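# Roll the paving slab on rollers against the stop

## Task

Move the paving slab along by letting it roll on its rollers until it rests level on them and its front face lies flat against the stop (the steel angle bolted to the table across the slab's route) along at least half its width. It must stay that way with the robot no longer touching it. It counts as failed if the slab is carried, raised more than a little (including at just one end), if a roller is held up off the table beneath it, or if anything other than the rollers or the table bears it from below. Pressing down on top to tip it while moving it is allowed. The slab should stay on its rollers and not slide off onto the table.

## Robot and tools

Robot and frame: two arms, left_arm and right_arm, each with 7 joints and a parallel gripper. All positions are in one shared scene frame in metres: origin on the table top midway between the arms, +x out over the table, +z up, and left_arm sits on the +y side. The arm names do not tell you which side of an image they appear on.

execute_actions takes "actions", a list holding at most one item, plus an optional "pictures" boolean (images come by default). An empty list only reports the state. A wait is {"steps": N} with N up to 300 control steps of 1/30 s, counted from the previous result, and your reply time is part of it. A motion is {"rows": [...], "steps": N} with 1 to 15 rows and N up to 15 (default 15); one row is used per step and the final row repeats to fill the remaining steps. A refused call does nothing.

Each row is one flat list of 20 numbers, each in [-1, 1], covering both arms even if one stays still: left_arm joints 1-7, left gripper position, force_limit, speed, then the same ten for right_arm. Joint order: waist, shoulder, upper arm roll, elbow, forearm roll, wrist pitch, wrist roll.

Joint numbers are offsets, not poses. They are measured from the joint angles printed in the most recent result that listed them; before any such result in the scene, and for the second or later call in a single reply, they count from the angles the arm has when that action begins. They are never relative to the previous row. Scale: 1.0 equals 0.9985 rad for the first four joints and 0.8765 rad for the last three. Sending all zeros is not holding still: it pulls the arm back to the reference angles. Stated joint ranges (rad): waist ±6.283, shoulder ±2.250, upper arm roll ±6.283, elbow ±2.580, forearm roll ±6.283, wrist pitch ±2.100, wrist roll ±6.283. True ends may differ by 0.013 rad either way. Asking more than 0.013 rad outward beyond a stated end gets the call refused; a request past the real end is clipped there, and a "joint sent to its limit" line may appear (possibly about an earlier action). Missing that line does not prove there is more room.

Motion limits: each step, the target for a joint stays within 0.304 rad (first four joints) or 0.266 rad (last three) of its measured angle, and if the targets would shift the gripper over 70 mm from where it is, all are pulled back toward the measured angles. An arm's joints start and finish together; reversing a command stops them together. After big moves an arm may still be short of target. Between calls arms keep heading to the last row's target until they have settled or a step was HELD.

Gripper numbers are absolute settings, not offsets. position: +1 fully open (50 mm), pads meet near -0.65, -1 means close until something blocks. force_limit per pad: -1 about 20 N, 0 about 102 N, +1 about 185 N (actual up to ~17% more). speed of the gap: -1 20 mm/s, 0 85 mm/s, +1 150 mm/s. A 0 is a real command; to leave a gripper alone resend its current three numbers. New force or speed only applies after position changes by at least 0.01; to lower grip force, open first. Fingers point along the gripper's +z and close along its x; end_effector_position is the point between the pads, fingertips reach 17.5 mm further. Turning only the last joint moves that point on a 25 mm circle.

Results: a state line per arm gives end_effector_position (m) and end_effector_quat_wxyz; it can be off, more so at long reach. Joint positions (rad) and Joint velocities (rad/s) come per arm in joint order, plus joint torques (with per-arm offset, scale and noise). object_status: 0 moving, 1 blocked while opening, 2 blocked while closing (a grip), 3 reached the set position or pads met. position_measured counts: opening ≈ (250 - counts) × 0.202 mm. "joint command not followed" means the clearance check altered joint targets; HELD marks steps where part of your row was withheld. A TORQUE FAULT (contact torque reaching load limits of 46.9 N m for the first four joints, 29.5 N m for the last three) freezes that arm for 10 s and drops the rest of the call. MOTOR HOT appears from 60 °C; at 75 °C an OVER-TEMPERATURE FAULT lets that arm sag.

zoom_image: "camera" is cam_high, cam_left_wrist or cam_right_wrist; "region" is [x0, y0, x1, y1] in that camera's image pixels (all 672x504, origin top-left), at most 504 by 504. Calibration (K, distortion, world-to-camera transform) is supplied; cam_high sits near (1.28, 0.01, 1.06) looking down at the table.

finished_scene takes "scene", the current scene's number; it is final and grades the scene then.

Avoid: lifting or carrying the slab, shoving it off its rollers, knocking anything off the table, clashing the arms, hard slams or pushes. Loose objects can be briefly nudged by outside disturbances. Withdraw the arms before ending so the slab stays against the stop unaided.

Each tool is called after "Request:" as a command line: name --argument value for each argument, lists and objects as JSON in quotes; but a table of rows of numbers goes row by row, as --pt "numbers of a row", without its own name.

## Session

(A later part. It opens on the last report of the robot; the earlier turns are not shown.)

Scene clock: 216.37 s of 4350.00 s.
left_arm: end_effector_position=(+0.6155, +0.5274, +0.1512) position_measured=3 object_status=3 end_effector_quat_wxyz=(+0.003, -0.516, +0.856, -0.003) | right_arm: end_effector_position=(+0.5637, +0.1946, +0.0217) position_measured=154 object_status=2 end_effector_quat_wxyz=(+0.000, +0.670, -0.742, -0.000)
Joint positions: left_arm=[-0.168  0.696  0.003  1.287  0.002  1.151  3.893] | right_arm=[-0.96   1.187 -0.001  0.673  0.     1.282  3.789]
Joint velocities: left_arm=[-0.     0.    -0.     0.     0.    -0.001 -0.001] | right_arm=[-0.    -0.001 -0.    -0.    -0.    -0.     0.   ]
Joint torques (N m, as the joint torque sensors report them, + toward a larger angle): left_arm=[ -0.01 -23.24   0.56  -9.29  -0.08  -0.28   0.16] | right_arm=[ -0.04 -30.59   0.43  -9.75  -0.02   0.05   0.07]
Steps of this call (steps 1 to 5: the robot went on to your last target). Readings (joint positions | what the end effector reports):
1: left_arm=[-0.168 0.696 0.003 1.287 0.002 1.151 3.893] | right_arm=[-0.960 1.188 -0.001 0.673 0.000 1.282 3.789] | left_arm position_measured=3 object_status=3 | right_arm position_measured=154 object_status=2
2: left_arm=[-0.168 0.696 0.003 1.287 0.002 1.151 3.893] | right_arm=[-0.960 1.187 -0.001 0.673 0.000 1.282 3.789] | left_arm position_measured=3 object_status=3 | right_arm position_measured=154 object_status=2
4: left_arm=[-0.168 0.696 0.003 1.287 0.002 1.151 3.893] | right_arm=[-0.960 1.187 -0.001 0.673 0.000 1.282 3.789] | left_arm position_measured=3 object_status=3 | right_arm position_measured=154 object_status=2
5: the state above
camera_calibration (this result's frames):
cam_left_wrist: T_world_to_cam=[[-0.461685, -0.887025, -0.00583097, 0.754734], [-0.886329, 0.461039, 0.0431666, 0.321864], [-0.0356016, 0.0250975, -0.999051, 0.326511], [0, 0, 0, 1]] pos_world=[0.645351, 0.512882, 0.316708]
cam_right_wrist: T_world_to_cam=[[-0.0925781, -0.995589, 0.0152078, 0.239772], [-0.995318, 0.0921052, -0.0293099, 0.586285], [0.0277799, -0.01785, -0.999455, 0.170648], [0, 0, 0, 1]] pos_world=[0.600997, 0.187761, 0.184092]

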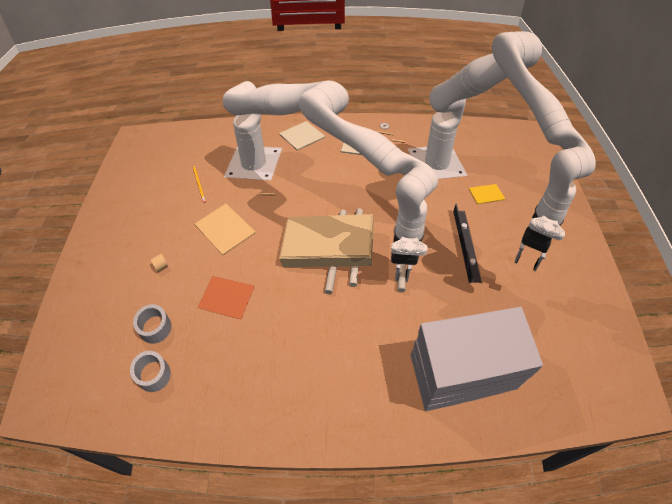

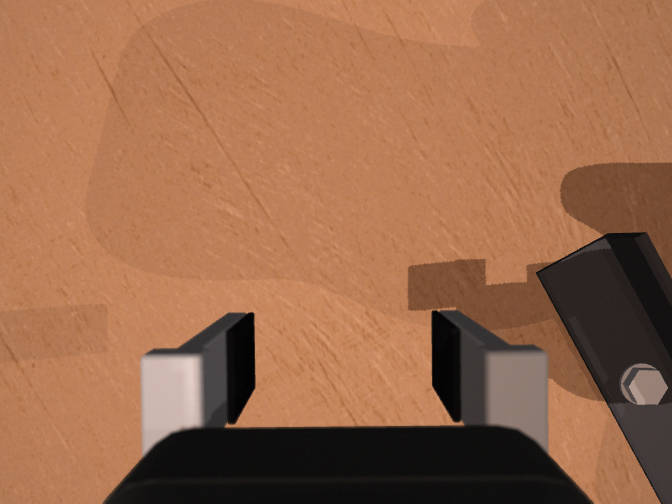

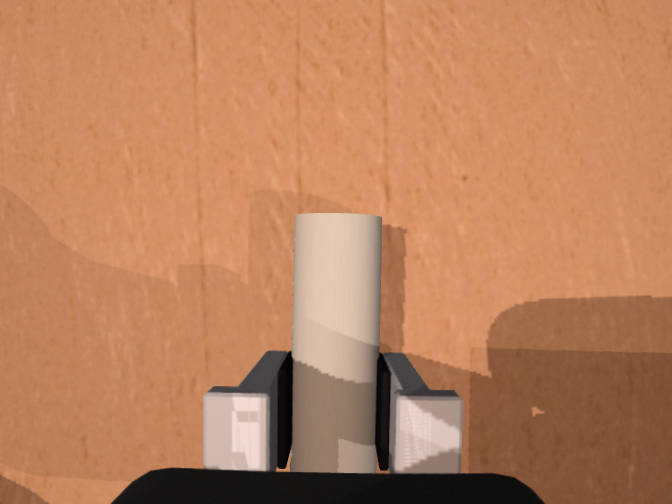

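Request:
execute_actions --actions '[]'

Scene clock: 222.57 s of 4350.00 s.
left_arm: end_effector_position=(+0.6155, +0.5274, +0.1512) position_measured=3 object_status=3 end_effector_quat_wxyz=(+0.003, -0.516, +0.856, -0.003) | right_arm: end_effector_position=(+0.5637, +0.1946, +0.0218) position_measured=154 object_status=2 end_effector_quat_wxyz=(+0.000, +0.670, -0.742, -0.000)
Joint positions: left_arm=[-0.168  0.696  0.003  1.287  0.002  1.151  3.893] | right_arm=[-0.96   1.187 -0.001  0.673  0.     1.282  3.789]
Joint velocities: left_arm=[ 0.     0.    -0.001  0.    -0.     0.    -0.   ] | right_arm=[-0.     0.     0.001 -0.    -0.    -0.    -0.   ]
Joint torques (N m, as the joint torque sensors report them, + toward a larger angle): left_arm=[  0.13 -23.28   0.96  -9.05  -0.03  -0.18  -0.05] | right_arm=[ -0.25 -31.01   0.48  -9.71  -0.31  -0.22   0.16]
Steps of this call (steps 1 to 15: the robot went on to your last target; steps 16 to 90: nothing new was sent; then 3.20 s passed at rest). Readings (joint positions | what the end effector reports):
1: left_arm=[-0.168 0.696 0.003 1.287 0.002 1.151 3.893] | right_arm=[-0.960 1.187 -0.001 0.673 0.000 1.282 3.789] | left_arm position_measured=3 object_status=3 | right_arm position_measured=154 object_status=2
2: left_arm=[-0.168 0.696 0.003 1.287 0.002 1.151 3.893] | right_arm=[-0.960 1.187 -0.001 0.673 0.000 1.282 3.789] | left_arm position_measured=3 object_status=3 | right_arm position_measured=154 object_status=2
4: left_arm=[-0.168 0.696 0.003 1.287 0.002 1.151 3.893] | right_arm=[-0.960 1.187 -0.001 0.673 0.000 1.282 3.789] | left_arm position_measured=3 object_status=3 | right_arm position_measured=154 object_status=2
8: left_arm=[-0.168 0.696 0.003 1.287 0.002 1.151 3.893] | right_arm=[-0.960 1.187 -0.001 0.673 0.000 1.282 3.789] | left_arm position_measured=3 object_status=3 | right_arm position_measured=154 object_status=2
90: the state above
All arms were judged still, so your last target was given up. Only a new action makes them travel on or press farther. Fingers that are still opening or closing keep moving.
camera_calibration (this result's frames):
cam_left_wrist: T_world_to_cam=[[-0.461685, -0.887025, -0.00583102, 0.754734], [-0.886329, 0.461039, 0.0431666, 0.321864], [-0.0356015, 0.0250976, -0.999051, 0.326511], [0, 0, 0, 1]] pos_world=[0.645351, 0.512881, 0.316708]
cam_right_wrist: T_world_to_cam=[[-0.092576, -0.99559, 0.0151462, 0.239785], [-0.995317, 0.092104, -0.0293493, 0.586292], [0.0278249, -0.0177923, -0.999454, 0.170682], [0, 0, 0, 1]] pos_world=[0.600996, 0.187764, 0.184164]

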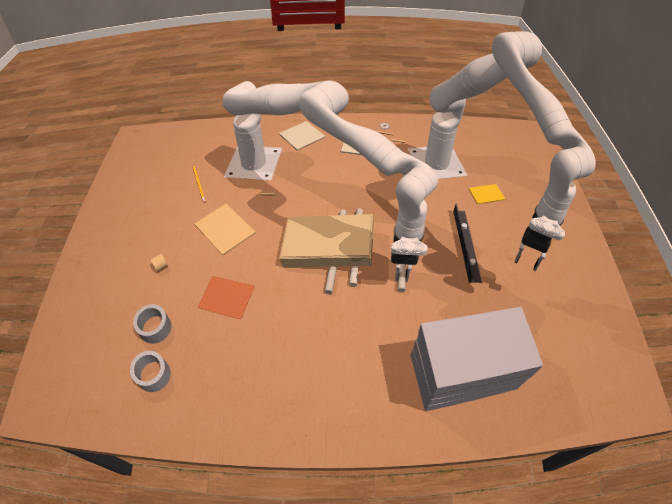

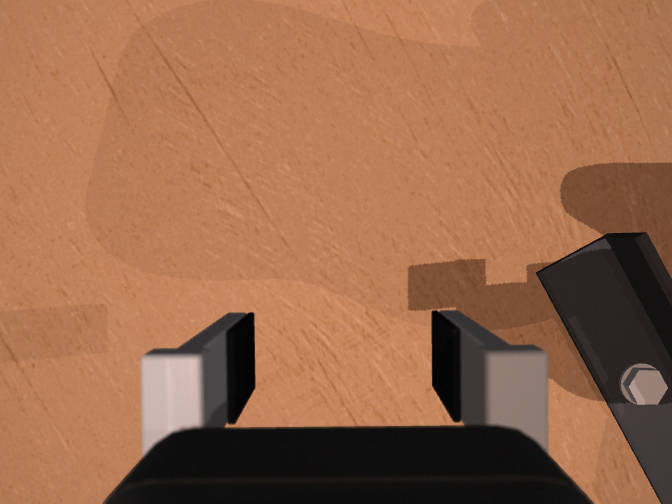

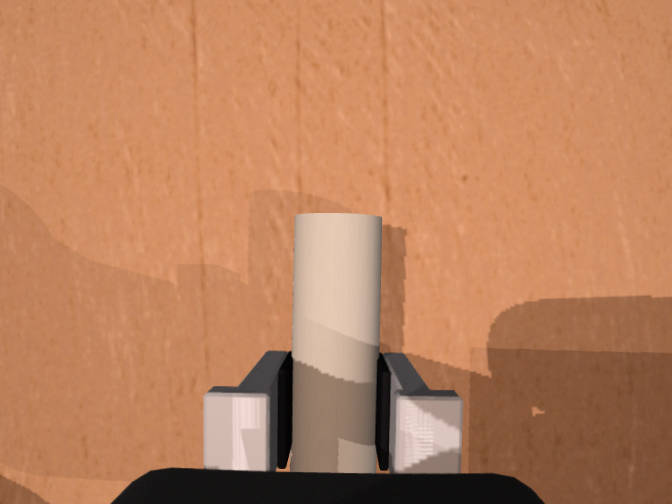

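Request:
execute_actions --actions '[{"rows":[[0,0,0,0,0,0,0,1,0,0,0,0,0,0,0,0,0,0.2,0,1]],"steps":10}]' --pictures false

Request:
execute_actions --actions '[{"rows":[[0,0,0,0,0,0,0,1,0,0,0,-0.02,0,-0.045,0,0.07,0,0.2,0,1],[0,0,0,0,0,0,0,1,0,0,0,-0.04,0,-0.09,0,0.145,0,0.2,0,1],[0,0,0,0,0,0,0,1,0,0,0,-0.06,0,-0.135,0,0.22,0,0.2,0,1],[0,0,0,0,0,0,0,1,0,0,0,-0.076,0,-0.178,0,0.289,0,0.2,0,1]],"steps":15}]'

Scene clock: 224.67 s of 4350.00 s.
left_arm: end_effector_position=(+0.6155, +0.5274, +0.1512) position_measured=3 object_status=3 end_effector_quat_wxyz=(+0.003, -0.516, +0.856, -0.003) | right_arm: end_effector_position=(+0.5637, +0.1946, +0.0218) position_measured=123 object_status=0 end_effector_quat_wxyz=(+0.000, +0.670, -0.742, -0.000)
Joint positions: left_arm=[-0.168  0.696  0.003  1.287  0.002  1.151  3.893] | right_arm=[-0.96   1.187 -0.001  0.673  0.     1.282  3.789]
Joint velocities: left_arm=[-0.  0.  0.  0.  0. -0.  0.] | right_arm=[-0.     0.    -0.001  0.    -0.     0.    -0.   ]
Joint torques (N m, as the joint torque sensors report them, + toward a larger angle): left_arm=[  0.15 -23.02   0.77  -9.16   0.09  -0.36   0.06] | right_arm=[ -0.46 -30.47   0.17  -9.75   0.15  -0.13   0.11]
Steps of this call (steps 1 to 53: nothing new was sent; steps 54 to 63: all 10 steps of this action). Readings (joint positions | what the end effector reports):
54: left_arm=[-0.168 0.696 0.003 1.287 0.002 1.151 3.893] | right_arm=[-0.960 1.187 -0.001 0.673 0.000 1.282 3.789] | left_arm position_measured=3 object_status=3 | right_arm position_measured=136 object_status=0
55: left_arm=[-0.168 0.696 0.003 1.287 0.002 1.151 3.893] | right_arm=[-0.960 1.187 -0.001 0.673 0.000 1.282 3.789] | left_arm position_measured=3 object_status=3 | right_arm position_measured=124 object_status=0
57: left_arm=[-0.168 0.696 0.003 1.287 0.002 1.151 3.893] | right_arm=[-0.960 1.187 -0.001 0.672 0.000 1.282 3.789] | left_arm position_measured=3 object_status=3 | right_arm position_measured=123 object_status=0
61: left_arm=[-0.168 0.696 0.003 1.287 0.002 1.151 3.893] | right_arm=[-0.960 1.187 -0.001 0.673 0.000 1.282 3.789] | left_arm position_measured=3 object_status=3 | right_arm position_measured=123 object_status=0
63: the state above

Scene clock: 225.17 s of 4350.00 s.
left_arm: end_effector_position=(+0.6155, +0.5274, +0.1512) position_measured=3 object_status=3 end_effector_quat_wxyz=(+0.003, -0.516, +0.856, -0.003) | right_arm: end_effector_position=(+0.5639, +0.1947, +0.1302) position_measured=123 object_status=3 end_effector_quat_wxyz=(-0.001, +0.670, -0.742, -0.000)
Joint positions: left_arm=[-0.168  0.696  0.003  1.287  0.002  1.151  3.893] | right_arm=[-0.96   1.11  -0.001  0.495  0.     1.535  3.789]
Joint velocities: left_arm=[ 0.    -0.     0.    -0.     0.    -0.     0.001] | right_arm=[-0.     0.008 -0.002  0.006 -0.001  0.005 -0.   ]
Joint torques (N m, as the joint torque sensors report them, + toward a larger angle): left_arm=[ -0.01 -23.11   0.67  -9.09   0.06  -0.34   0.09] | right_arm=[  0.15 -29.84   0.05  -9.77  -0.02  -0.33   0.16]
Steps of this call (steps 1 to 15: all 15 steps of this action). Readings (joint positions | what the end effector reports):
1: left_arm=[-0.168 0.696 0.003 1.287 0.002 1.151 3.893] | right_arm=[-0.960 1.187 -0.001 0.672 0.000 1.283 3.789] | left_arm position_measured=3 object_status=3 | right_arm position_measured=123 object_status=3
2: left_arm=[-0.168 0.696 0.003 1.287 0.002 1.151 3.893] | right_arm=[-0.960 1.185 -0.001 0.667 0.000 1.290 3.789] | left_arm position_measured=3 object_status=3 | right_arm position_measured=123 object_status=3
4: left_arm=[-0.168 0.696 0.003 1.287 0.002 1.151 3.893] | right_arm=[-0.960 1.174 -0.001 0.641 0.000 1.327 3.789] | left_arm position_measured=3 object_status=3 | right_arm position_measured=123 object_status=3
8: left_arm=[-0.168 0.696 0.003 1.287 0.002 1.151 3.893] | right_arm=[-0.960 1.133 -0.001 0.546 0.000 1.462 3.789] | left_arm position_measured=3 object_status=3 | right_arm position_measured=123 object_status=3
15: the state above
camera_calibration (this result's frames):
cam_left_wrist: T_world_to_cam=[[-0.461685, -0.887025, -0.00583484, 0.754737], [-0.886329, 0.461039, 0.043162, 0.321867], [-0.0355957, 0.0250988, -0.999051, 0.326507], [0, 0, 0, 1]] pos_world=[0.645353, 0.512882, 0.316708]
cam_right_wrist: T_world_to_cam=[[-0.0926817, -0.995599, 0.0138784, 0.238429], [-0.995272, 0.0922265, -0.0304692, 0.589765], [0.0290551, -0.0166367, -0.999439, 0.278056], [0, 0, 0, 1]] pos_world=[0.600996, 0.187613, 0.292561]

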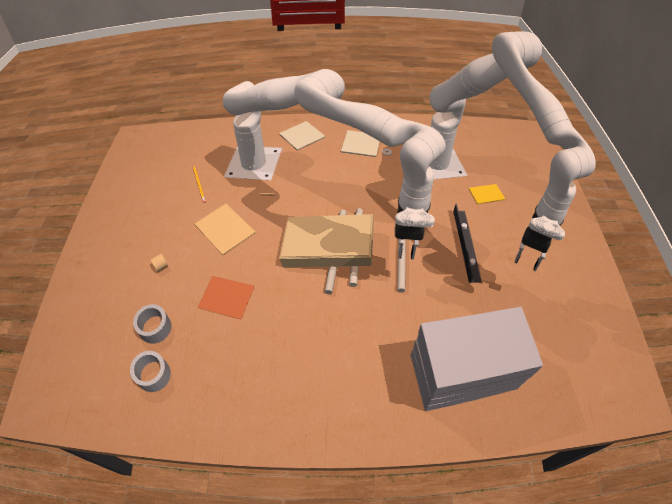

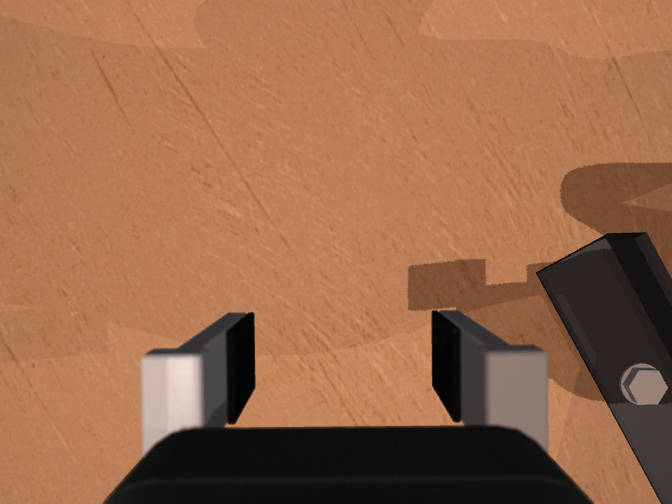

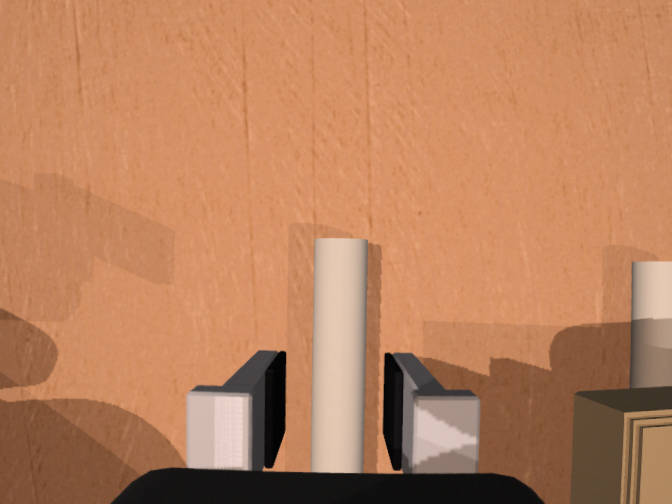

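Request:
zoom_image --camera "cam_high" --region '[260, 190, 500, 310]'

Region (260, 190, 500, 310) of cam_high's 672x504 image, scaled by 2.100, with more detail than that image has.

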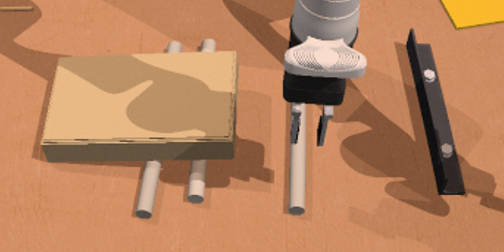

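Request:
execute_actions --actions '[{"rows":[[0,0,0,0,0,0,0,1,0,0,0.025,-0.17,0,0.34,0,-0.2,0.03,0.2,0,1],[0,0,0,0,0,0,0,1,0,0,0.05,-0.33,0,0.68,0,-0.4,0.055,0.2,0,1],[0,0,0,0,0,0,0,1,0,0,0.05,-0.33,0,0.68,0,-0.4,0.055,0.2,0,1],[0,0,0,0,0,0,0,1,0,0,0.05,-0.33,0,0.68,0,-0.4,0.055,0.2,0,1],[0,0,0,0,0,0,0,1,0,0,0.073,-0.497,0,1.0,0,-0.605,0.083,0.2,0,1]],"steps":15}]' --pictures false

Request:
execute_actions --actions '[{"steps":25}]'

Scene clock: 236.03 s of 4350.00 s.
left_arm: end_effector_position=(+0.6155, +0.5274, +0.1512) position_measured=3 object_status=3 end_effector_quat_wxyz=(+0.003, -0.516, +0.856, -0.003) | right_arm: end_effector_position=(+0.5932, +0.1703, +0.2546) position_measured=123 object_status=3 end_effector_quat_wxyz=(-0.144, +0.663, -0.734, -0.005)
Joint positions: left_arm=[-0.168  0.696  0.003  1.287  0.002  1.151  3.893] | right_arm=[-0.905  0.757 -0.001  0.889  0.     1.207  3.843]
Joint velocities: left_arm=[ 0.     0.     0.    -0.001  0.001 -0.     0.   ] | right_arm=[ 0.112 -0.899  0.004  1.317  0.002 -1.152  0.115]
Joint torques (N m, as the joint torque sensors report them, + toward a larger angle): left_arm=[  0.3  -23.05   0.66  -9.03  -0.21  -0.01   0.17] | right_arm=[ -0.7  -20.3    0.    -8.02  -0.15  -0.77   0.46]
Steps of this call (steps 1 to 15: the robot went on to your last target; steps 16 to 90: nothing new was sent; then 7.37 s passed at rest; steps 91 to 105: all 15 steps of this action). Readings (joint positions | what the end effector reports):
91: left_arm=[-0.168 0.696 0.003 1.287 0.002 1.151 3.893] | right_arm=[-0.960 1.110 -0.001 0.496 0.000 1.535 3.789] | left_arm position_measured=3 object_status=3 | right_arm position_measured=123 object_status=3
92: left_arm=[-0.168 0.696 0.003 1.287 0.002 1.151 3.893] | right_arm=[-0.959 1.106 -0.001 0.502 0.000 1.532 3.789] | left_arm position_measured=3 object_status=3 | right_arm position_measured=123 object_status=3
94: left_arm=[-0.168 0.696 0.003 1.287 0.002 1.151 3.893] | right_arm=[-0.956 1.086 -0.002 0.530 0.000 1.514 3.792] | left_arm position_measured=3 object_status=3 | right_arm position_measured=123 object_status=3
98: left_arm=[-0.168 0.696 0.003 1.287 0.002 1.151 3.893] | right_arm=[-0.939 0.984 -0.002 0.644 -0.000 1.425 3.809] | left_arm position_measured=3 object_status=3 | right_arm position_measured=123 object_status=3
105: the state above

Scene clock: 236.87 s of 4350.00 s.
left_arm: end_effector_position=(+0.6155, +0.5274, +0.1512) position_measured=3 object_status=3 end_effector_quat_wxyz=(+0.003, -0.516, +0.856, -0.003) | right_arm: end_effector_position=(+0.4742, +0.0426, +0.1373) position_measured=123 object_status=3 end_effector_quat_wxyz=(-0.014, +0.670, -0.742, -0.000)
Joint positions: left_arm=[-0.168  0.696  0.003  1.287  0.002  1.151  3.893] | right_arm=[-0.887  0.615 -0.001  1.493  0.     1.005  3.861]
Joint velocities: left_arm=[ 0.    -0.    -0.001 -0.     0.    -0.001  0.001] | right_arm=[-0.    -0.009  0.    -0.001  0.    -0.     0.   ]
Joint torques (N m, as the joint torque sensors report them, + toward a larger angle): left_arm=[  0.35 -23.05   0.71  -9.27  -0.1   -0.2   -0.04] | right_arm=[  0.03 -21.86   0.05  -8.61  -0.24  -0.27   0.14]
Steps of this call (steps 1 to 25: the robot went on to your last target). Readings (joint positions | what the end effector reports):
1: left_arm=[-0.168 0.696 0.003 1.287 0.002 1.151 3.893] | right_arm=[-0.901 0.729 -0.001 0.933 0.001 1.170 3.847] | left_arm position_measured=3 object_status=3 | right_arm position_measured=123 object_status=3
2: left_arm=[-0.168 0.696 0.003 1.287 0.002 1.151 3.893] | right_arm=[-0.898 0.706 -0.001 0.978 0.001 1.136 3.850] | left_arm position_measured=3 object_status=3 | right_arm position_measured=123 object_status=3
4: left_arm=[-0.168 0.696 0.003 1.287 0.002 1.151 3.893] | right_arm=[-0.894 0.673 -0.001 1.066 0.001 1.086 3.854] | left_arm position_measured=3 object_status=3 | right_arm position_measured=123 object_status=3
8: left_arm=[-0.168 0.696 0.003 1.287 0.002 1.151 3.893] | right_arm=[-0.890 0.644 -0.001 1.205 0.001 1.041 3.858] | left_arm position_measured=3 object_status=3 | right_arm position_measured=123 object_status=3
25: the state above
camera_calibration (this result's frames):
cam_left_wrist: T_world_to_cam=[[-0.461685, -0.887025, -0.00583689, 0.754738], [-0.88633, 0.461039, 0.0431597, 0.321869], [-0.0355927, 0.0250996, -0.999051, 0.326505], [0, 0, 0, 1]] pos_world=[0.645354, 0.512882, 0.316708]
cam_right_wrist: T_world_to_cam=[[-0.0923172, -0.995711, -0.00617257, 0.0811803], [-0.994513, 0.092509, -0.0488543, 0.516883], [0.0492158, 0.00162861, -0.998787, 0.274837], [0, 0, 0, 1]] pos_world=[0.508014, 0.0325682, 0.300256]

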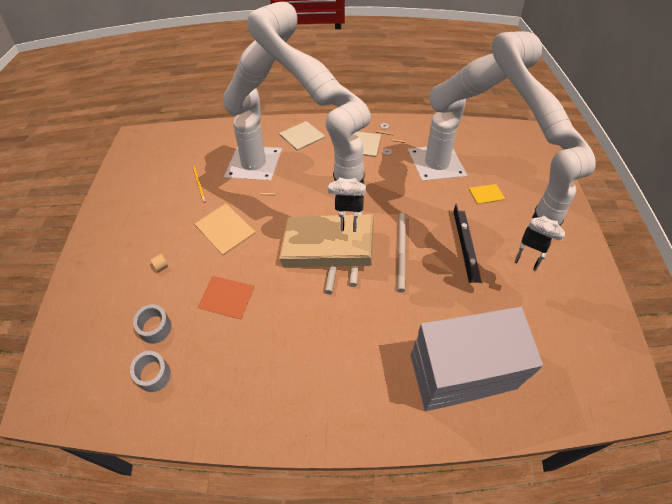

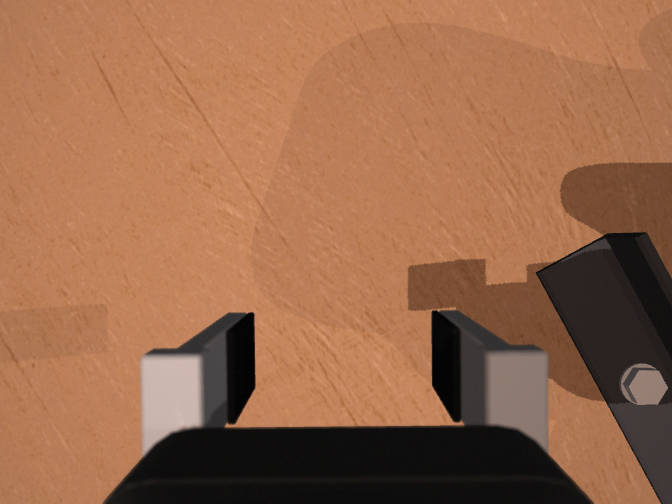

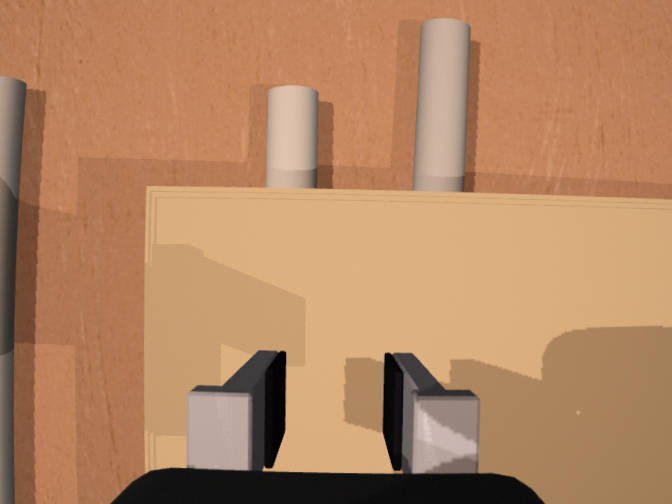

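Request:
execute_actions --actions '[{"rows":[[0,0,0,0,0,0,0,1,0,0,0.014,0.02,0,0.04,0,-0.04,0.017,0.2,0,1],[0,0,0,0,0,0,0,1,0,0,0.014,0.041,0,0.063,0,-0.086,0.017,0.2,0,1],[0,0,0,0,0,0,0,1,0,0,0.014,0.041,0,0.063,0,-0.086,0.017,0.2,0,1],[0,0,0,0,0,0,0,1,0,0,0.014,0.041,0,0.063,0,-0.086,0.017,0.2,0,1],[0,0,0,0,0,0,0,1,0,0,0.014,0.041,0,0.063,0,-0.086,0.017,0.2,0,1],[0,0,0,0,0,0,0,1,0,0,0.014,0.041,0,0.063,0,-0.086,0.017,0.2,0,1],[0,0,0,0,0,0,0,1,0,0,0.014,0.047,0,0.067,0,-0.098,0.017,0.2,0,1],[0,0,0,0,0,0,0,1,0,0,0.014,0.053,0,0.071,0,-0.109,0.017,0.2,0,1],[0,0,0,0,0,0,0,1,0,0,0.014,0.059,0,0.075,0,-0.12,0.017,0.2,0,1],[0,0,0,0,0,0,0,1,0,0,0.014,0.065,0,0.079,0,-0.132,0.017,0.2,0,1],[0,0,0,0,0,0,0,1,0,0,0.014,0.071,0,0.084,0,-0.143,0.017,0.2,0,1]],"steps":15}]'

Scene clock: 243.20 s of 4350.00 s.
left_arm: end_effector_position=(+0.6155, +0.5274, +0.1512) position_measured=3 object_status=3 end_effector_quat_wxyz=(+0.003, -0.516, +0.856, -0.003) | right_arm: end_effector_position=(+0.4699, +0.0313, +0.0852) position_measured=123 object_status=3 end_effector_quat_wxyz=(-0.006, +0.671, -0.741, -0.001)
Joint positions: left_arm=[-0.168  0.696  0.003  1.287  0.002  1.151  3.893] | right_arm=[-0.874  0.676 -0.003  1.573 -0.001  0.882  3.876]
Joint velocities: left_arm=[ 0.    -0.    -0.    -0.001  0.     0.001  0.   ] | right_arm=[-0.002 -0.001  0.001  0.006 -0.001 -0.01   0.   ]
Joint torques (N m, as the joint torque sensors report them, + toward a larger angle): left_arm=[  0.5  -23.14   0.14  -8.73  -0.17  -0.14  -0.08] | right_arm=[  1.11 -13.94   1.17  -5.37   0.53  -1.04   0.02]
Steps of this call (steps 1 to 30: the robot went on to your last target; steps 31 to 90: nothing new was sent; then 2.83 s passed at rest; steps 91 to 105: all 15 steps of this action). Readings (joint positions | what the end effector reports):
91: left_arm=[-0.168 0.696 0.003 1.287 0.002 1.151 3.893] | right_arm=[-0.886 0.615 -0.001 1.494 0.000 1.004 3.862] | left_arm position_measured=3 object_status=3 | right_arm position_measured=123 object_status=3
92: left_arm=[-0.168 0.696 0.003 1.287 0.002 1.151 3.893] | right_arm=[-0.884 0.618 -0.002 1.498 0.000 0.999 3.863] | left_arm position_measured=3 object_status=3 | right_arm position_measured=123 object_status=3
94: left_arm=[-0.168 0.696 0.003 1.287 0.002 1.151 3.893] | right_arm=[-0.878 0.634 -0.001 1.523 0.000 0.972 3.870] | left_arm position_measured=3 object_status=3 | right_arm position_measured=123 object_status=3
98: left_arm=[-0.168 0.696 0.003 1.287 0.002 1.151 3.893] | right_arm=[-0.873 0.659 -0.001 1.558 0.001 0.925 3.876] | left_arm position_measured=3 object_status=3 | right_arm position_measured=123 object_status=3
105: the state above
camera_calibration (this result's frames):
cam_left_wrist: T_world_to_cam=[[-0.461685, -0.887025, -0.00583916, 0.75474], [-0.88633, 0.461039, 0.0431573, 0.321871], [-0.0355895, 0.0251005, -0.999051, 0.326502], [0, 0, 0, 1]] pos_world=[0.645355, 0.512883, 0.316708]
cam_right_wrist: T_world_to_cam=[[-0.0895224, -0.995969, 0.00566017, 0.0668961], [-0.995357, 0.0892629, -0.035999, 0.510522], [0.0353487, -0.00885661, -0.999336, 0.229863], [0, 0, 0, 1]] pos_world=[0.506015, 0.0230916, 0.24771]

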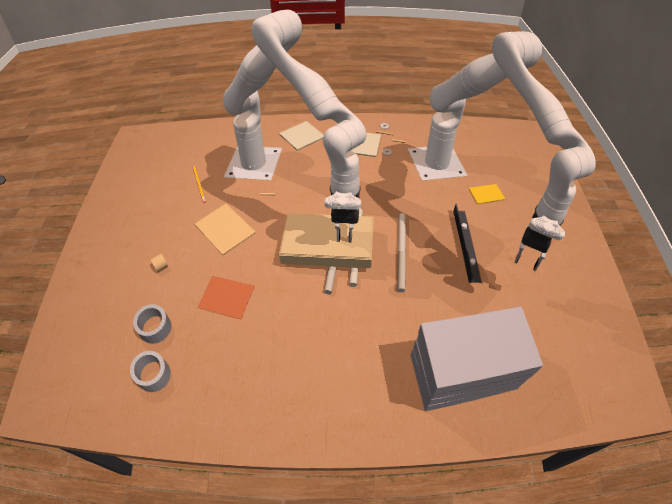

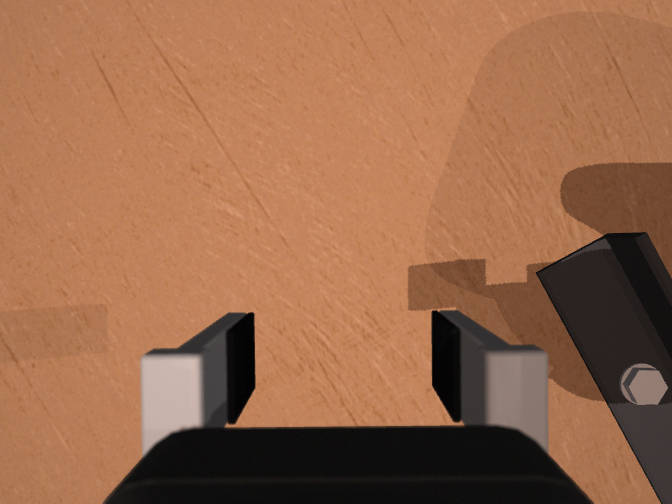

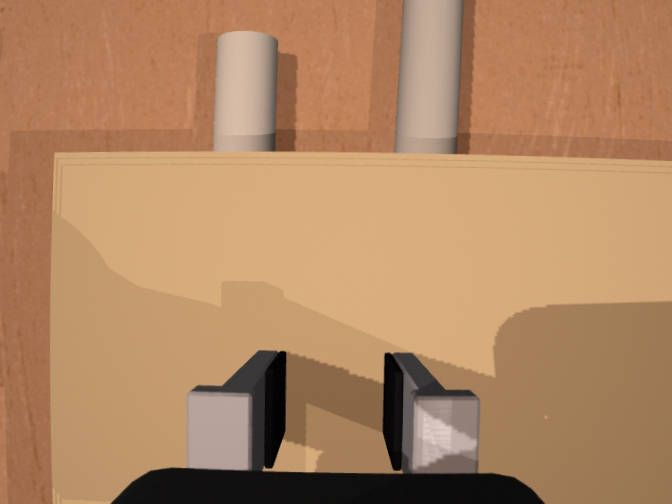

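Request:
execute_actions --actions '[{"rows":[[0,0,0,0,0,0,0,1,0,0,-0.005,0.016,0,-0.009,0,0.005,-0.006,0.2,0,1],[0,0,0,0,0,0,0,1,0,0,-0.01,0.022,0,-0.022,0,0.012,-0.012,0.2,0,1],[0,0,0,0,0,0,0,1,0,0,-0.016,0.029,0,-0.036,0,0.02,-0.018,0.2,0,1],[0,0,0,0,0,0,0,1,0,0,-0.022,0.035,0,-0.049,0,0.028,-0.025,0.2,0,1],[0,0,0,0,0,0,0,1,0,0,-0.028,0.041,0,-0.063,0,0.036,-0.032,0.2,0,1],[0,0,0,0,0,0,0,1,0,0,-0.034,0.048,0,-0.076,0,0.045,-0.039,0.2,0,1],[0,0,0,0,0,0,0,1,0,0,-0.039,0.054,0,-0.09,0,0.053,-0.045,0.2,0,1],[0,0,0,0,0,0,0,1,0,0,-0.045,0.06,0,-0.103,0,0.061,-0.052,0.2,0,1],[0,0,0,0,0,0,0,1,0,0,-0.051,0.067,0,-0.117,0,0.069,-0.058,0.2,0,1],[0,0,0,0,0,0,0,1,0,0,-0.057,0.073,0,-0.13,0,0.077,-0.065,0.2,0,1],[0,0,0,0,0,0,0,1,0,0,-0.062,0.08,0,-0.144,0,0.086,-0.072,0.2,0,1],[0,0,0,0,0,0,0,1,0,0,-0.068,0.086,0,-0.158,0,0.094,-0.078,0.2,0,1]],"steps":15}]'

Scene clock: 247.87 s of 4350.00 s.
left_arm: end_effector_position=(+0.6155, +0.5274, +0.1512) position_measured=3 object_status=3 end_effector_quat_wxyz=(+0.003, -0.516, +0.856, -0.003) | right_arm: end_effector_position=(+0.4768, +0.0843, +0.0848) position_measured=123 object_status=3 end_effector_quat_wxyz=(-0.007, +0.671, -0.742, -0.001)
Joint positions: left_arm=[-0.168  0.696  0.003  1.287  0.002  1.151  3.893] | right_arm=[-0.938  0.751 -0.002  1.416  0.     0.959  3.81 ]
Joint velocities: left_arm=[-0.    -0.     0.     0.001 -0.    -0.001  0.001] | right_arm=[-0.059  0.068 -0.026 -0.149 -0.024  0.08  -0.069]
Joint torques (N m, as the joint torque sensors report them, + toward a larger angle): left_arm=[  0.23 -23.35   0.36  -8.98  -0.08  -0.1   -0.06] | right_arm=[  0.81 -20.46   0.3   -4.73  -0.03   0.88   0.07]
Steps of this call (steps 1 to 15: the robot went on to your last target; steps 16 to 90: nothing new was sent; then 1.17 s passed at rest; steps 91 to 105: all 15 steps of this action). Readings (joint positions | what the end effector reports):
91: left_arm=[-0.168 0.696 0.003 1.287 0.002 1.151 3.893] | right_arm=[-0.876 0.674 -0.003 1.571 -0.001 0.882 3.876] | left_arm position_measured=3 object_status=3 | right_arm position_measured=123 object_status=3
92: left_arm=[-0.168 0.696 0.003 1.287 0.002 1.151 3.893] | right_arm=[-0.878 0.677 -0.002 1.567 -0.000 0.886 3.874] | left_arm position_measured=3 object_status=3 | right_arm position_measured=123 object_status=3
94: left_arm=[-0.168 0.696 0.003 1.287 0.002 1.151 3.893] | right_arm=[-0.885 0.687 -0.001 1.550 -0.000 0.895 3.867] | left_arm position_measured=3 object_status=3 | right_arm position_measured=123 object_status=3
98: left_arm=[-0.168 0.696 0.003 1.287 0.002 1.151 3.893] | right_arm=[-0.904 0.711 -0.002 1.502 -0.000 0.918 3.846] | left_arm position_measured=3 object_status=3 | right_arm position_measured=123 object_status=3
105: the state above
camera_calibration (this result's frames):
cam_left_wrist: T_world_to_cam=[[-0.461685, -0.887025, -0.00584148, 0.754741], [-0.88633, 0.461039, 0.0431549, 0.321872], [-0.0355863, 0.0251014, -0.999051, 0.3265], [0, 0, 0, 1]] pos_world=[0.645356, 0.512883, 0.316709]
cam_right_wrist: T_world_to_cam=[[-0.0918948, -0.995763, 0.00332519, 0.12165], [-0.995052, 0.0917014, -0.0382504, 0.512411], [0.0377834, -0.00682375, -0.999263, 0.228419], [0, 0, 0, 1]] pos_world=[0.512424, 0.0757045, 0.247446]

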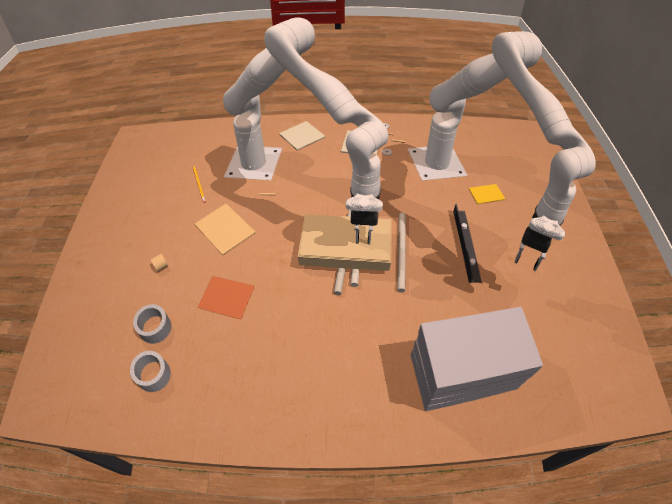

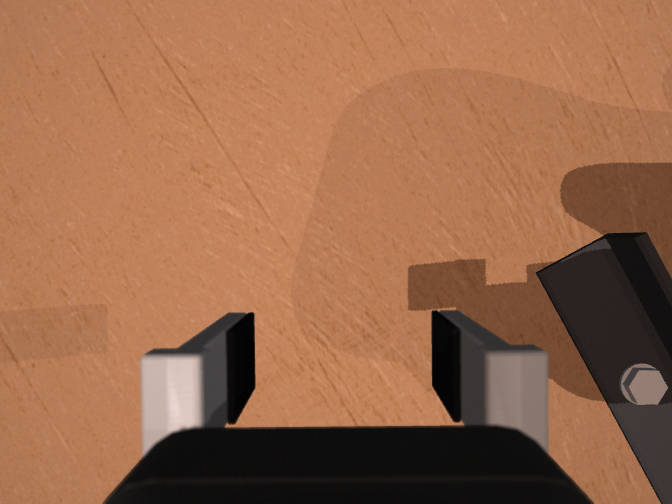

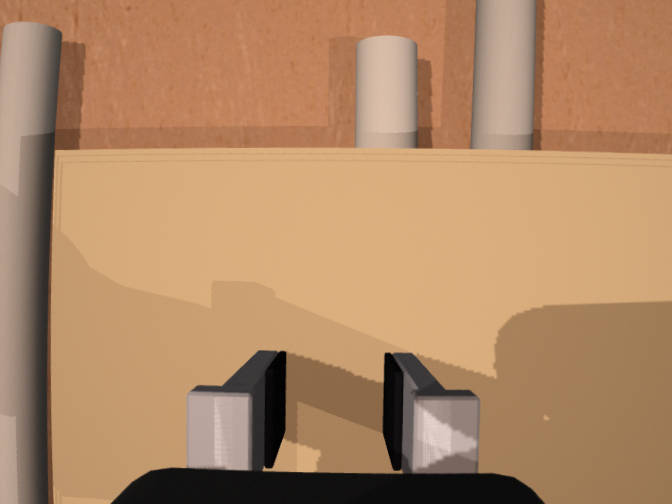

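Request:
execute_actions --actions '[{"rows":[[0,0,0,0,0,0,0,1,0,0,-0.004,0.016,0,0.001,0,0.0,-0.003,0.2,0,1],[0,0,0,0,0,0,0,1,0,0,-0.008,0.022,0,-0.012,0,0.008,-0.008,0.2,0,1],[0,0,0,0,0,0,0,1,0,0,-0.012,0.028,0,-0.026,0,0.016,-0.013,0.2,0,1],[0,0,0,0,0,0,0,1,0,0,-0.016,0.034,0,-0.039,0,0.025,-0.017,0.2,0,1],[0,0,0,0,0,0,0,1,0,0,-0.02,0.04,0,-0.053,0,0.033,-0.022,0.2,0,1],[0,0,0,0,0,0,0,1,0,0,-0.025,0.047,0,-0.066,0,0.041,-0.027,0.2,0,1],[0,0,0,0,0,0,0,1,0,0,-0.029,0.053,0,-0.08,0,0.05,-0.032,0.2,0,1],[0,0,0,0,0,0,0,1,0,0,-0.033,0.059,0,-0.093,0,0.058,-0.037,0.2,0,1],[0,0,0,0,0,0,0,1,0,0,-0.037,0.065,0,-0.107,0,0.066,-0.041,0.2,0,1],[0,0,0,0,0,0,0,1,0,0,-0.041,0.071,0,-0.12,0,0.074,-0.046,0.2,0,1],[0,0,0,0,0,0,0,1,0,0,-0.045,0.077,0,-0.134,0,0.083,-0.051,0.2,0,1],[0,0,0,0,0,0,0,1,0,0,-0.05,0.084,0,-0.147,0,0.091,-0.056,0.2,0,1],[0,0,0,0,0,0,0,1,0,0,-0.054,0.09,0,-0.161,0,0.099,-0.06,0.2,0,1],[0,0,0,0,0,0,0,1,0,0,-0.058,0.096,0,-0.174,0,0.108,-0.065,0.2,0,1],[0,0,0,0,0,0,0,1,0,0,-0.062,0.102,0,-0.188,0,0.116,-0.07,0.2,0,1]],"steps":15}]'

Scene clock: 264.33 s of 4350.00 s.
left_arm: end_effector_position=(+0.6155, +0.5274, +0.1512) position_measured=3 object_status=3 end_effector_quat_wxyz=(+0.003, -0.516, +0.856, -0.003) | right_arm: end_effector_position=(+0.4806, +0.1308, +0.0844) position_measured=123 object_status=3 end_effector_quat_wxyz=(-0.007, +0.671, -0.741, -0.001)
Joint positions: left_arm=[-0.168  0.696  0.003  1.287  0.002  1.151  3.893] | right_arm=[-0.989  0.826 -0.001  1.26   0.001  1.042  3.76 ]
Joint velocities: left_arm=[ 0.    -0.     0.001 -0.    -0.     0.    -0.001] | right_arm=[-0.116  0.188  0.006 -0.402  0.006  0.213 -0.123]
Joint torques (N m, as the joint torque sensors report them, + toward a larger angle): left_arm=[  0.18 -23.23   0.24  -9.38  -0.07  -0.32   0.03] | right_arm=[ -0.07 -16.39   0.29  -4.37  -0.28  -0.15   0.11]
Steps of this call (steps 1 to 15: the robot went on to your last target; steps 16 to 90: nothing new was sent; then 12.97 s passed at rest; steps 91 to 105: all 15 steps of this action). Readings (joint positions | what the end effector reports):
91: left_arm=[-0.168 0.696 0.003 1.287 0.002 1.151 3.893] | right_arm=[-0.942 0.755 -0.002 1.411 -0.000 0.964 3.808] | left_arm position_measured=3 object_status=3 | right_arm position_measured=123 object_status=3
92: left_arm=[-0.168 0.696 0.003 1.287 0.002 1.151 3.893] | right_arm=[-0.943 0.756 -0.002 1.410 -0.000 0.964 3.807] | left_arm position_measured=3 object_status=3 | right_arm position_measured=123 object_status=3
94: left_arm=[-0.168 0.696 0.003 1.287 0.002 1.151 3.893] | right_arm=[-0.947 0.761 -0.001 1.398 0.001 0.972 3.803] | left_arm position_measured=3 object_status=3 | right_arm position_measured=123 object_status=3
98: left_arm=[-0.168 0.696 0.003 1.287 0.002 1.151 3.893] | right_arm=[-0.961 0.782 -0.001 1.353 0.000 0.994 3.789] | left_arm position_measured=3 object_status=3 | right_arm position_measured=123 object_status=3
105: the state above
camera_calibration (this result's frames):
cam_left_wrist: T_world_to_cam=[[-0.461684, -0.887025, -0.0058436, 0.754743], [-0.88633, 0.461039, 0.0431527, 0.321874], [-0.0355834, 0.0251023, -0.999051, 0.326498], [0, 0, 0, 1]] pos_world=[0.645358, 0.512883, 0.316709]
cam_right_wrist: T_world_to_cam=[[-0.0907687, -0.995864, 0.00388341, 0.167732], [-0.995163, 0.0905563, -0.0380789, 0.512122], [0.0375698, -0.007321, -0.999267, 0.228382], [0, 0, 0, 1]] pos_world=[0.516289, 0.122335, 0.247064]

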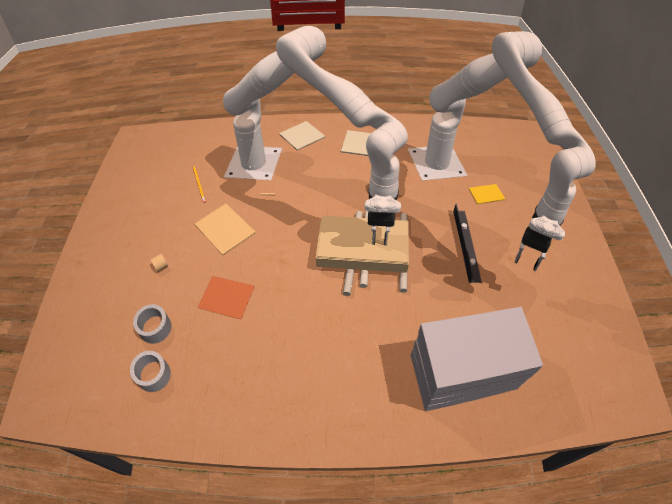

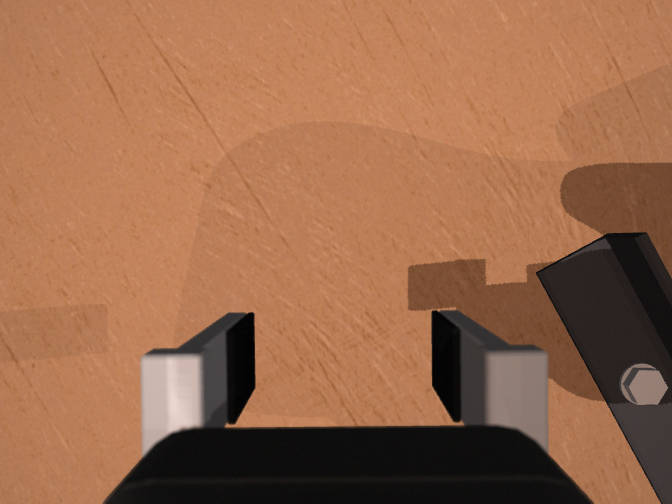

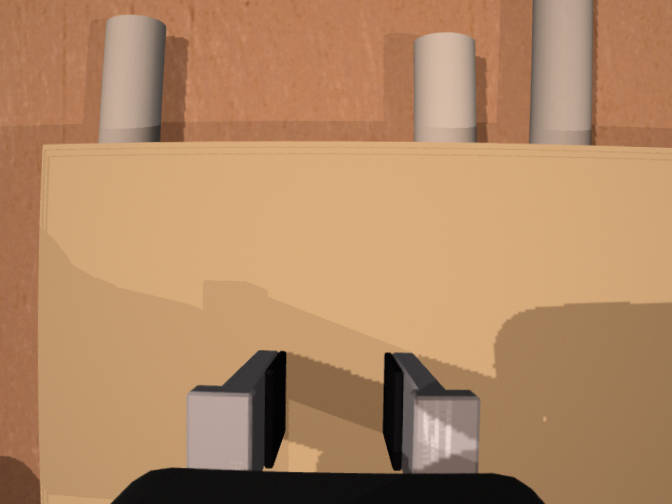

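Request:
execute_actions --actions '[{"rows":[[0,0,0,0,0,0,0,1,0,0,-0.011,0.001,0,-0.056,0,0.078,-0.013,0.2,0,1],[0,0,0,0,0,0,0,1,0,0,-0.011,0.001,0,-0.056,0,0.078,-0.013,0.2,0,1],[0,0,0,0,0,0,0,1,0,0,-0.011,0.001,0,-0.056,0,0.078,-0.013,0.2,0,1],[0,0,0,0,0,0,0,1,0,0,-0.011,0.001,0,-0.056,0,0.078,-0.013,0.2,0,1],[0,0,0,0,0,0,0,1,0,0,-0.011,0.001,0,-0.056,0,0.078,-0.013,0.2,0,1],[0,0,0,0,0,0,0,1,0,0,-0.011,0.001,0,-0.056,0,0.078,-0.013,0.2,0,1],[0,0,0,0,0,0,0,1,0,0,0.01,-0.016,0,-0.02,0,0.057,0.011,0.2,0,1],[0,0,0,0,0,0,0,1,0,0,0.031,-0.033,0,0.015,0,0.036,0.035,0.2,0,1],[0,0,0,0,0,0,0,1,0,0,0.052,-0.05,0,0.05,0,0.015,0.06,0.2,0,1],[0,0,0,0,0,0,0,1,0,0,0.074,-0.067,0,0.086,0,-0.006,0.084,0.2,0,1],[0,0,0,0,0,0,0,1,0,0,0.095,-0.084,0,0.121,0,-0.027,0.108,0.2,0,1]],"steps":15}]' --pictures false

Request:
execute_actions --actions '[{"steps":12}]'

Scene clock: 272.60 s of 4350.00 s.
left_arm: end_effector_position=(+0.6155, +0.5274, +0.1512) position_measured=3 object_status=3 end_effector_quat_wxyz=(+0.003, -0.516, +0.856, -0.003) | right_arm: end_effector_position=(+0.4933, +0.0764, +0.0996) position_measured=123 object_status=3 end_effector_quat_wxyz=(-0.001, +0.671, -0.742, +0.001)
Joint positions: left_arm=[-0.168  0.696  0.003  1.287  0.002  1.151  3.893] | right_arm=[-0.91   0.755  0.001  1.353  0.002  1.032  3.839]
Joint velocities: left_arm=[ 0.    -0.     0.     0.001  0.    -0.001  0.   ] | right_arm=[ 0.27  -0.185  0.027  0.489  0.007 -0.246  0.292]
Joint torques (N m, as the joint torque sensors report them, + toward a larger angle): left_arm=[ -0.01 -23.34   0.89  -9.21  -0.08  -0.2    0.18] | right_arm=[ -3.33 -23.34  -2.06  -9.53  -0.67  -0.14   0.11]
Steps of this call (steps 1 to 30: the robot went on to your last target; steps 31 to 90: nothing new was sent; then 4.77 s passed at rest; steps 91 to 105: all 15 steps of this action). Readings (joint positions | what the end effector reports):
91: left_arm=[-0.168 0.696 0.003 1.287 0.002 1.151 3.893] | right_arm=[-1.000 0.842 -0.001 1.222 0.001 1.062 3.749] | left_arm position_measured=3 object_status=3 | right_arm position_measured=123 object_status=3
92: left_arm=[-0.168 0.696 0.003 1.287 0.002 1.151 3.893] | right_arm=[-1.000 0.839 -0.001 1.220 0.001 1.072 3.749] | left_arm position_measured=3 object_status=3 | right_arm position_measured=123 object_status=3
94: left_arm=[-0.168 0.696 0.003 1.287 0.002 1.151 3.893] | right_arm=[-1.000 0.827 -0.001 1.208 0.001 1.101 3.749] | left_arm position_measured=3 object_status=3 | right_arm position_measured=123 object_status=3
98: left_arm=[-0.168 0.696 0.003 1.287 0.002 1.151 3.893] | right_arm=[-0.996 0.822 -0.003 1.210 0.000 1.106 3.753] | left_arm position_measured=3 object_status=3 | right_arm position_measured=123 object_status=3
105: the state above

Scene clock: 273.00 s of 4350.00 s.
left_arm: end_effector_position=(+0.6155, +0.5274, +0.1512) position_measured=3 object_status=3 end_effector_quat_wxyz=(+0.003, -0.516, +0.856, -0.003) | right_arm: end_effector_position=(+0.4934, +0.0663, +0.0990) position_measured=123 object_status=3 end_effector_quat_wxyz=(-0.000, +0.671, -0.741, -0.000)
Joint positions: left_arm=[-0.168  0.696  0.003  1.287  0.002  1.151  3.893] | right_arm=[-0.895  0.742 -0.001  1.381  0.001  1.018  3.855]
Joint velocities: left_arm=[-0.    -0.    -0.001 -0.     0.     0.     0.001] | right_arm=[ 0.002 -0.003 -0.     0.    -0.     0.    -0.   ]
Joint torques (N m, as the joint torque sensors report them, + toward a larger angle): left_arm=[  0.42 -23.18   0.31  -9.22   0.07  -0.2   -0.07] | right_arm=[  0.17 -23.57   0.52  -8.53  -0.1   -0.13   0.03]
Steps of this call (steps 1 to 12: the robot went on to your last target). Readings (joint positions | what the end effector reports):
1: left_arm=[-0.168 0.696 0.003 1.287 0.002 1.151 3.893] | right_arm=[-0.903 0.750 0.001 1.367 0.002 1.025 3.847] | left_arm position_measured=3 object_status=3 | right_arm position_measured=123 object_status=3
2: left_arm=[-0.168 0.696 0.003 1.287 0.002 1.151 3.893] | right_arm=[-0.898 0.747 0.001 1.375 0.002 1.021 3.852] | left_arm position_measured=3 object_status=3 | right_arm position_measured=123 object_status=3
4: left_arm=[-0.168 0.696 0.003 1.287 0.002 1.151 3.893] | right_arm=[-0.897 0.746 0.000 1.380 0.001 1.019 3.855] | left_arm position_measured=3 object_status=3 | right_arm position_measured=123 object_status=3
8: left_arm=[-0.168 0.696 0.003 1.287 0.002 1.151 3.893] | right_arm=[-0.895 0.743 -0.001 1.381 0.001 1.018 3.855] | left_arm position_measured=3 object_status=3 | right_arm position_measured=123 object_status=3
12: the state above
camera_calibration (this result's frames):
cam_left_wrist: T_world_to_cam=[[-0.461685, -0.887025, -0.00584576, 0.754744], [-0.88633, 0.461039, 0.0431504, 0.321876], [-0.0355803, 0.0251031, -0.999051, 0.326495], [0, 0, 0, 1]] pos_world=[0.645359, 0.512884, 0.316709]
cam_right_wrist: T_world_to_cam=[[-0.0905709, -0.995778, 0.014929, 0.103405], [-0.995474, 0.0900896, -0.0302549, 0.53064], [0.0287822, -0.0176016, -0.999431, 0.246984], [0, 0, 0, 1]] pos_world=[0.530495, 0.0595107, 0.261354]

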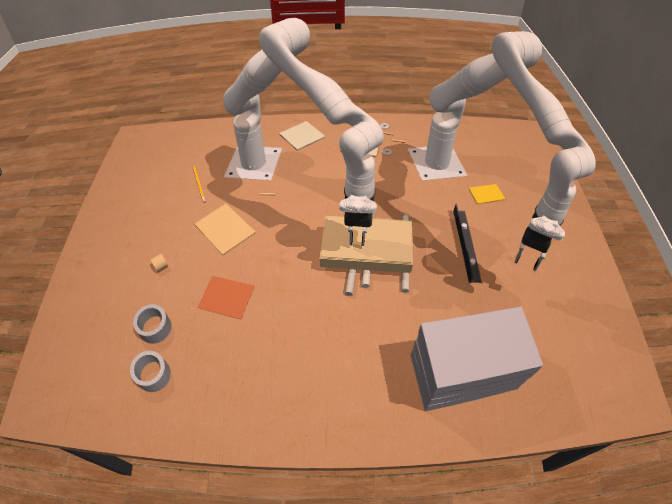

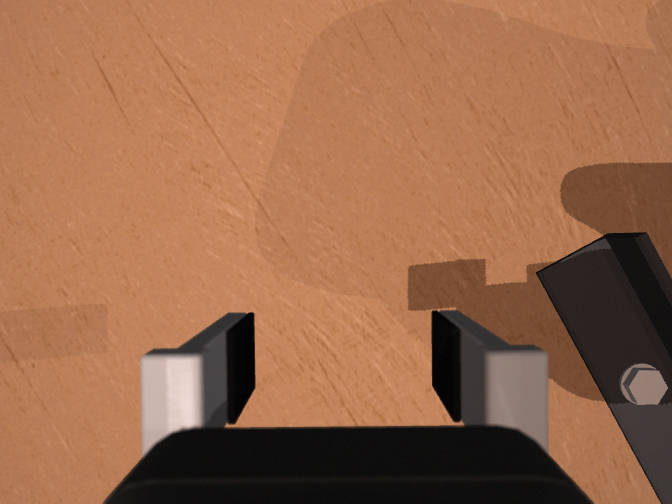

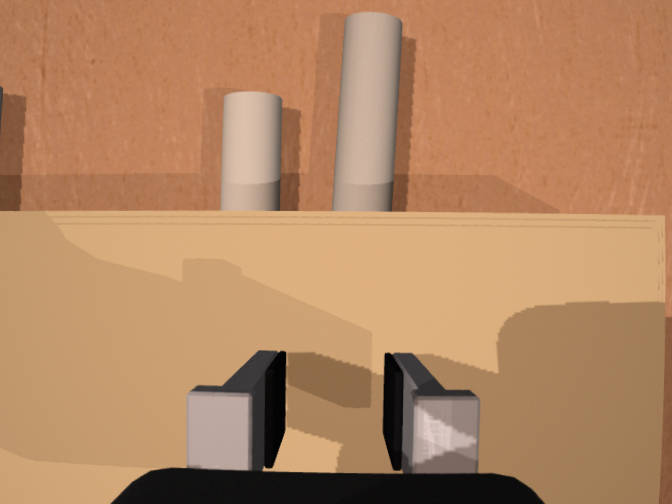

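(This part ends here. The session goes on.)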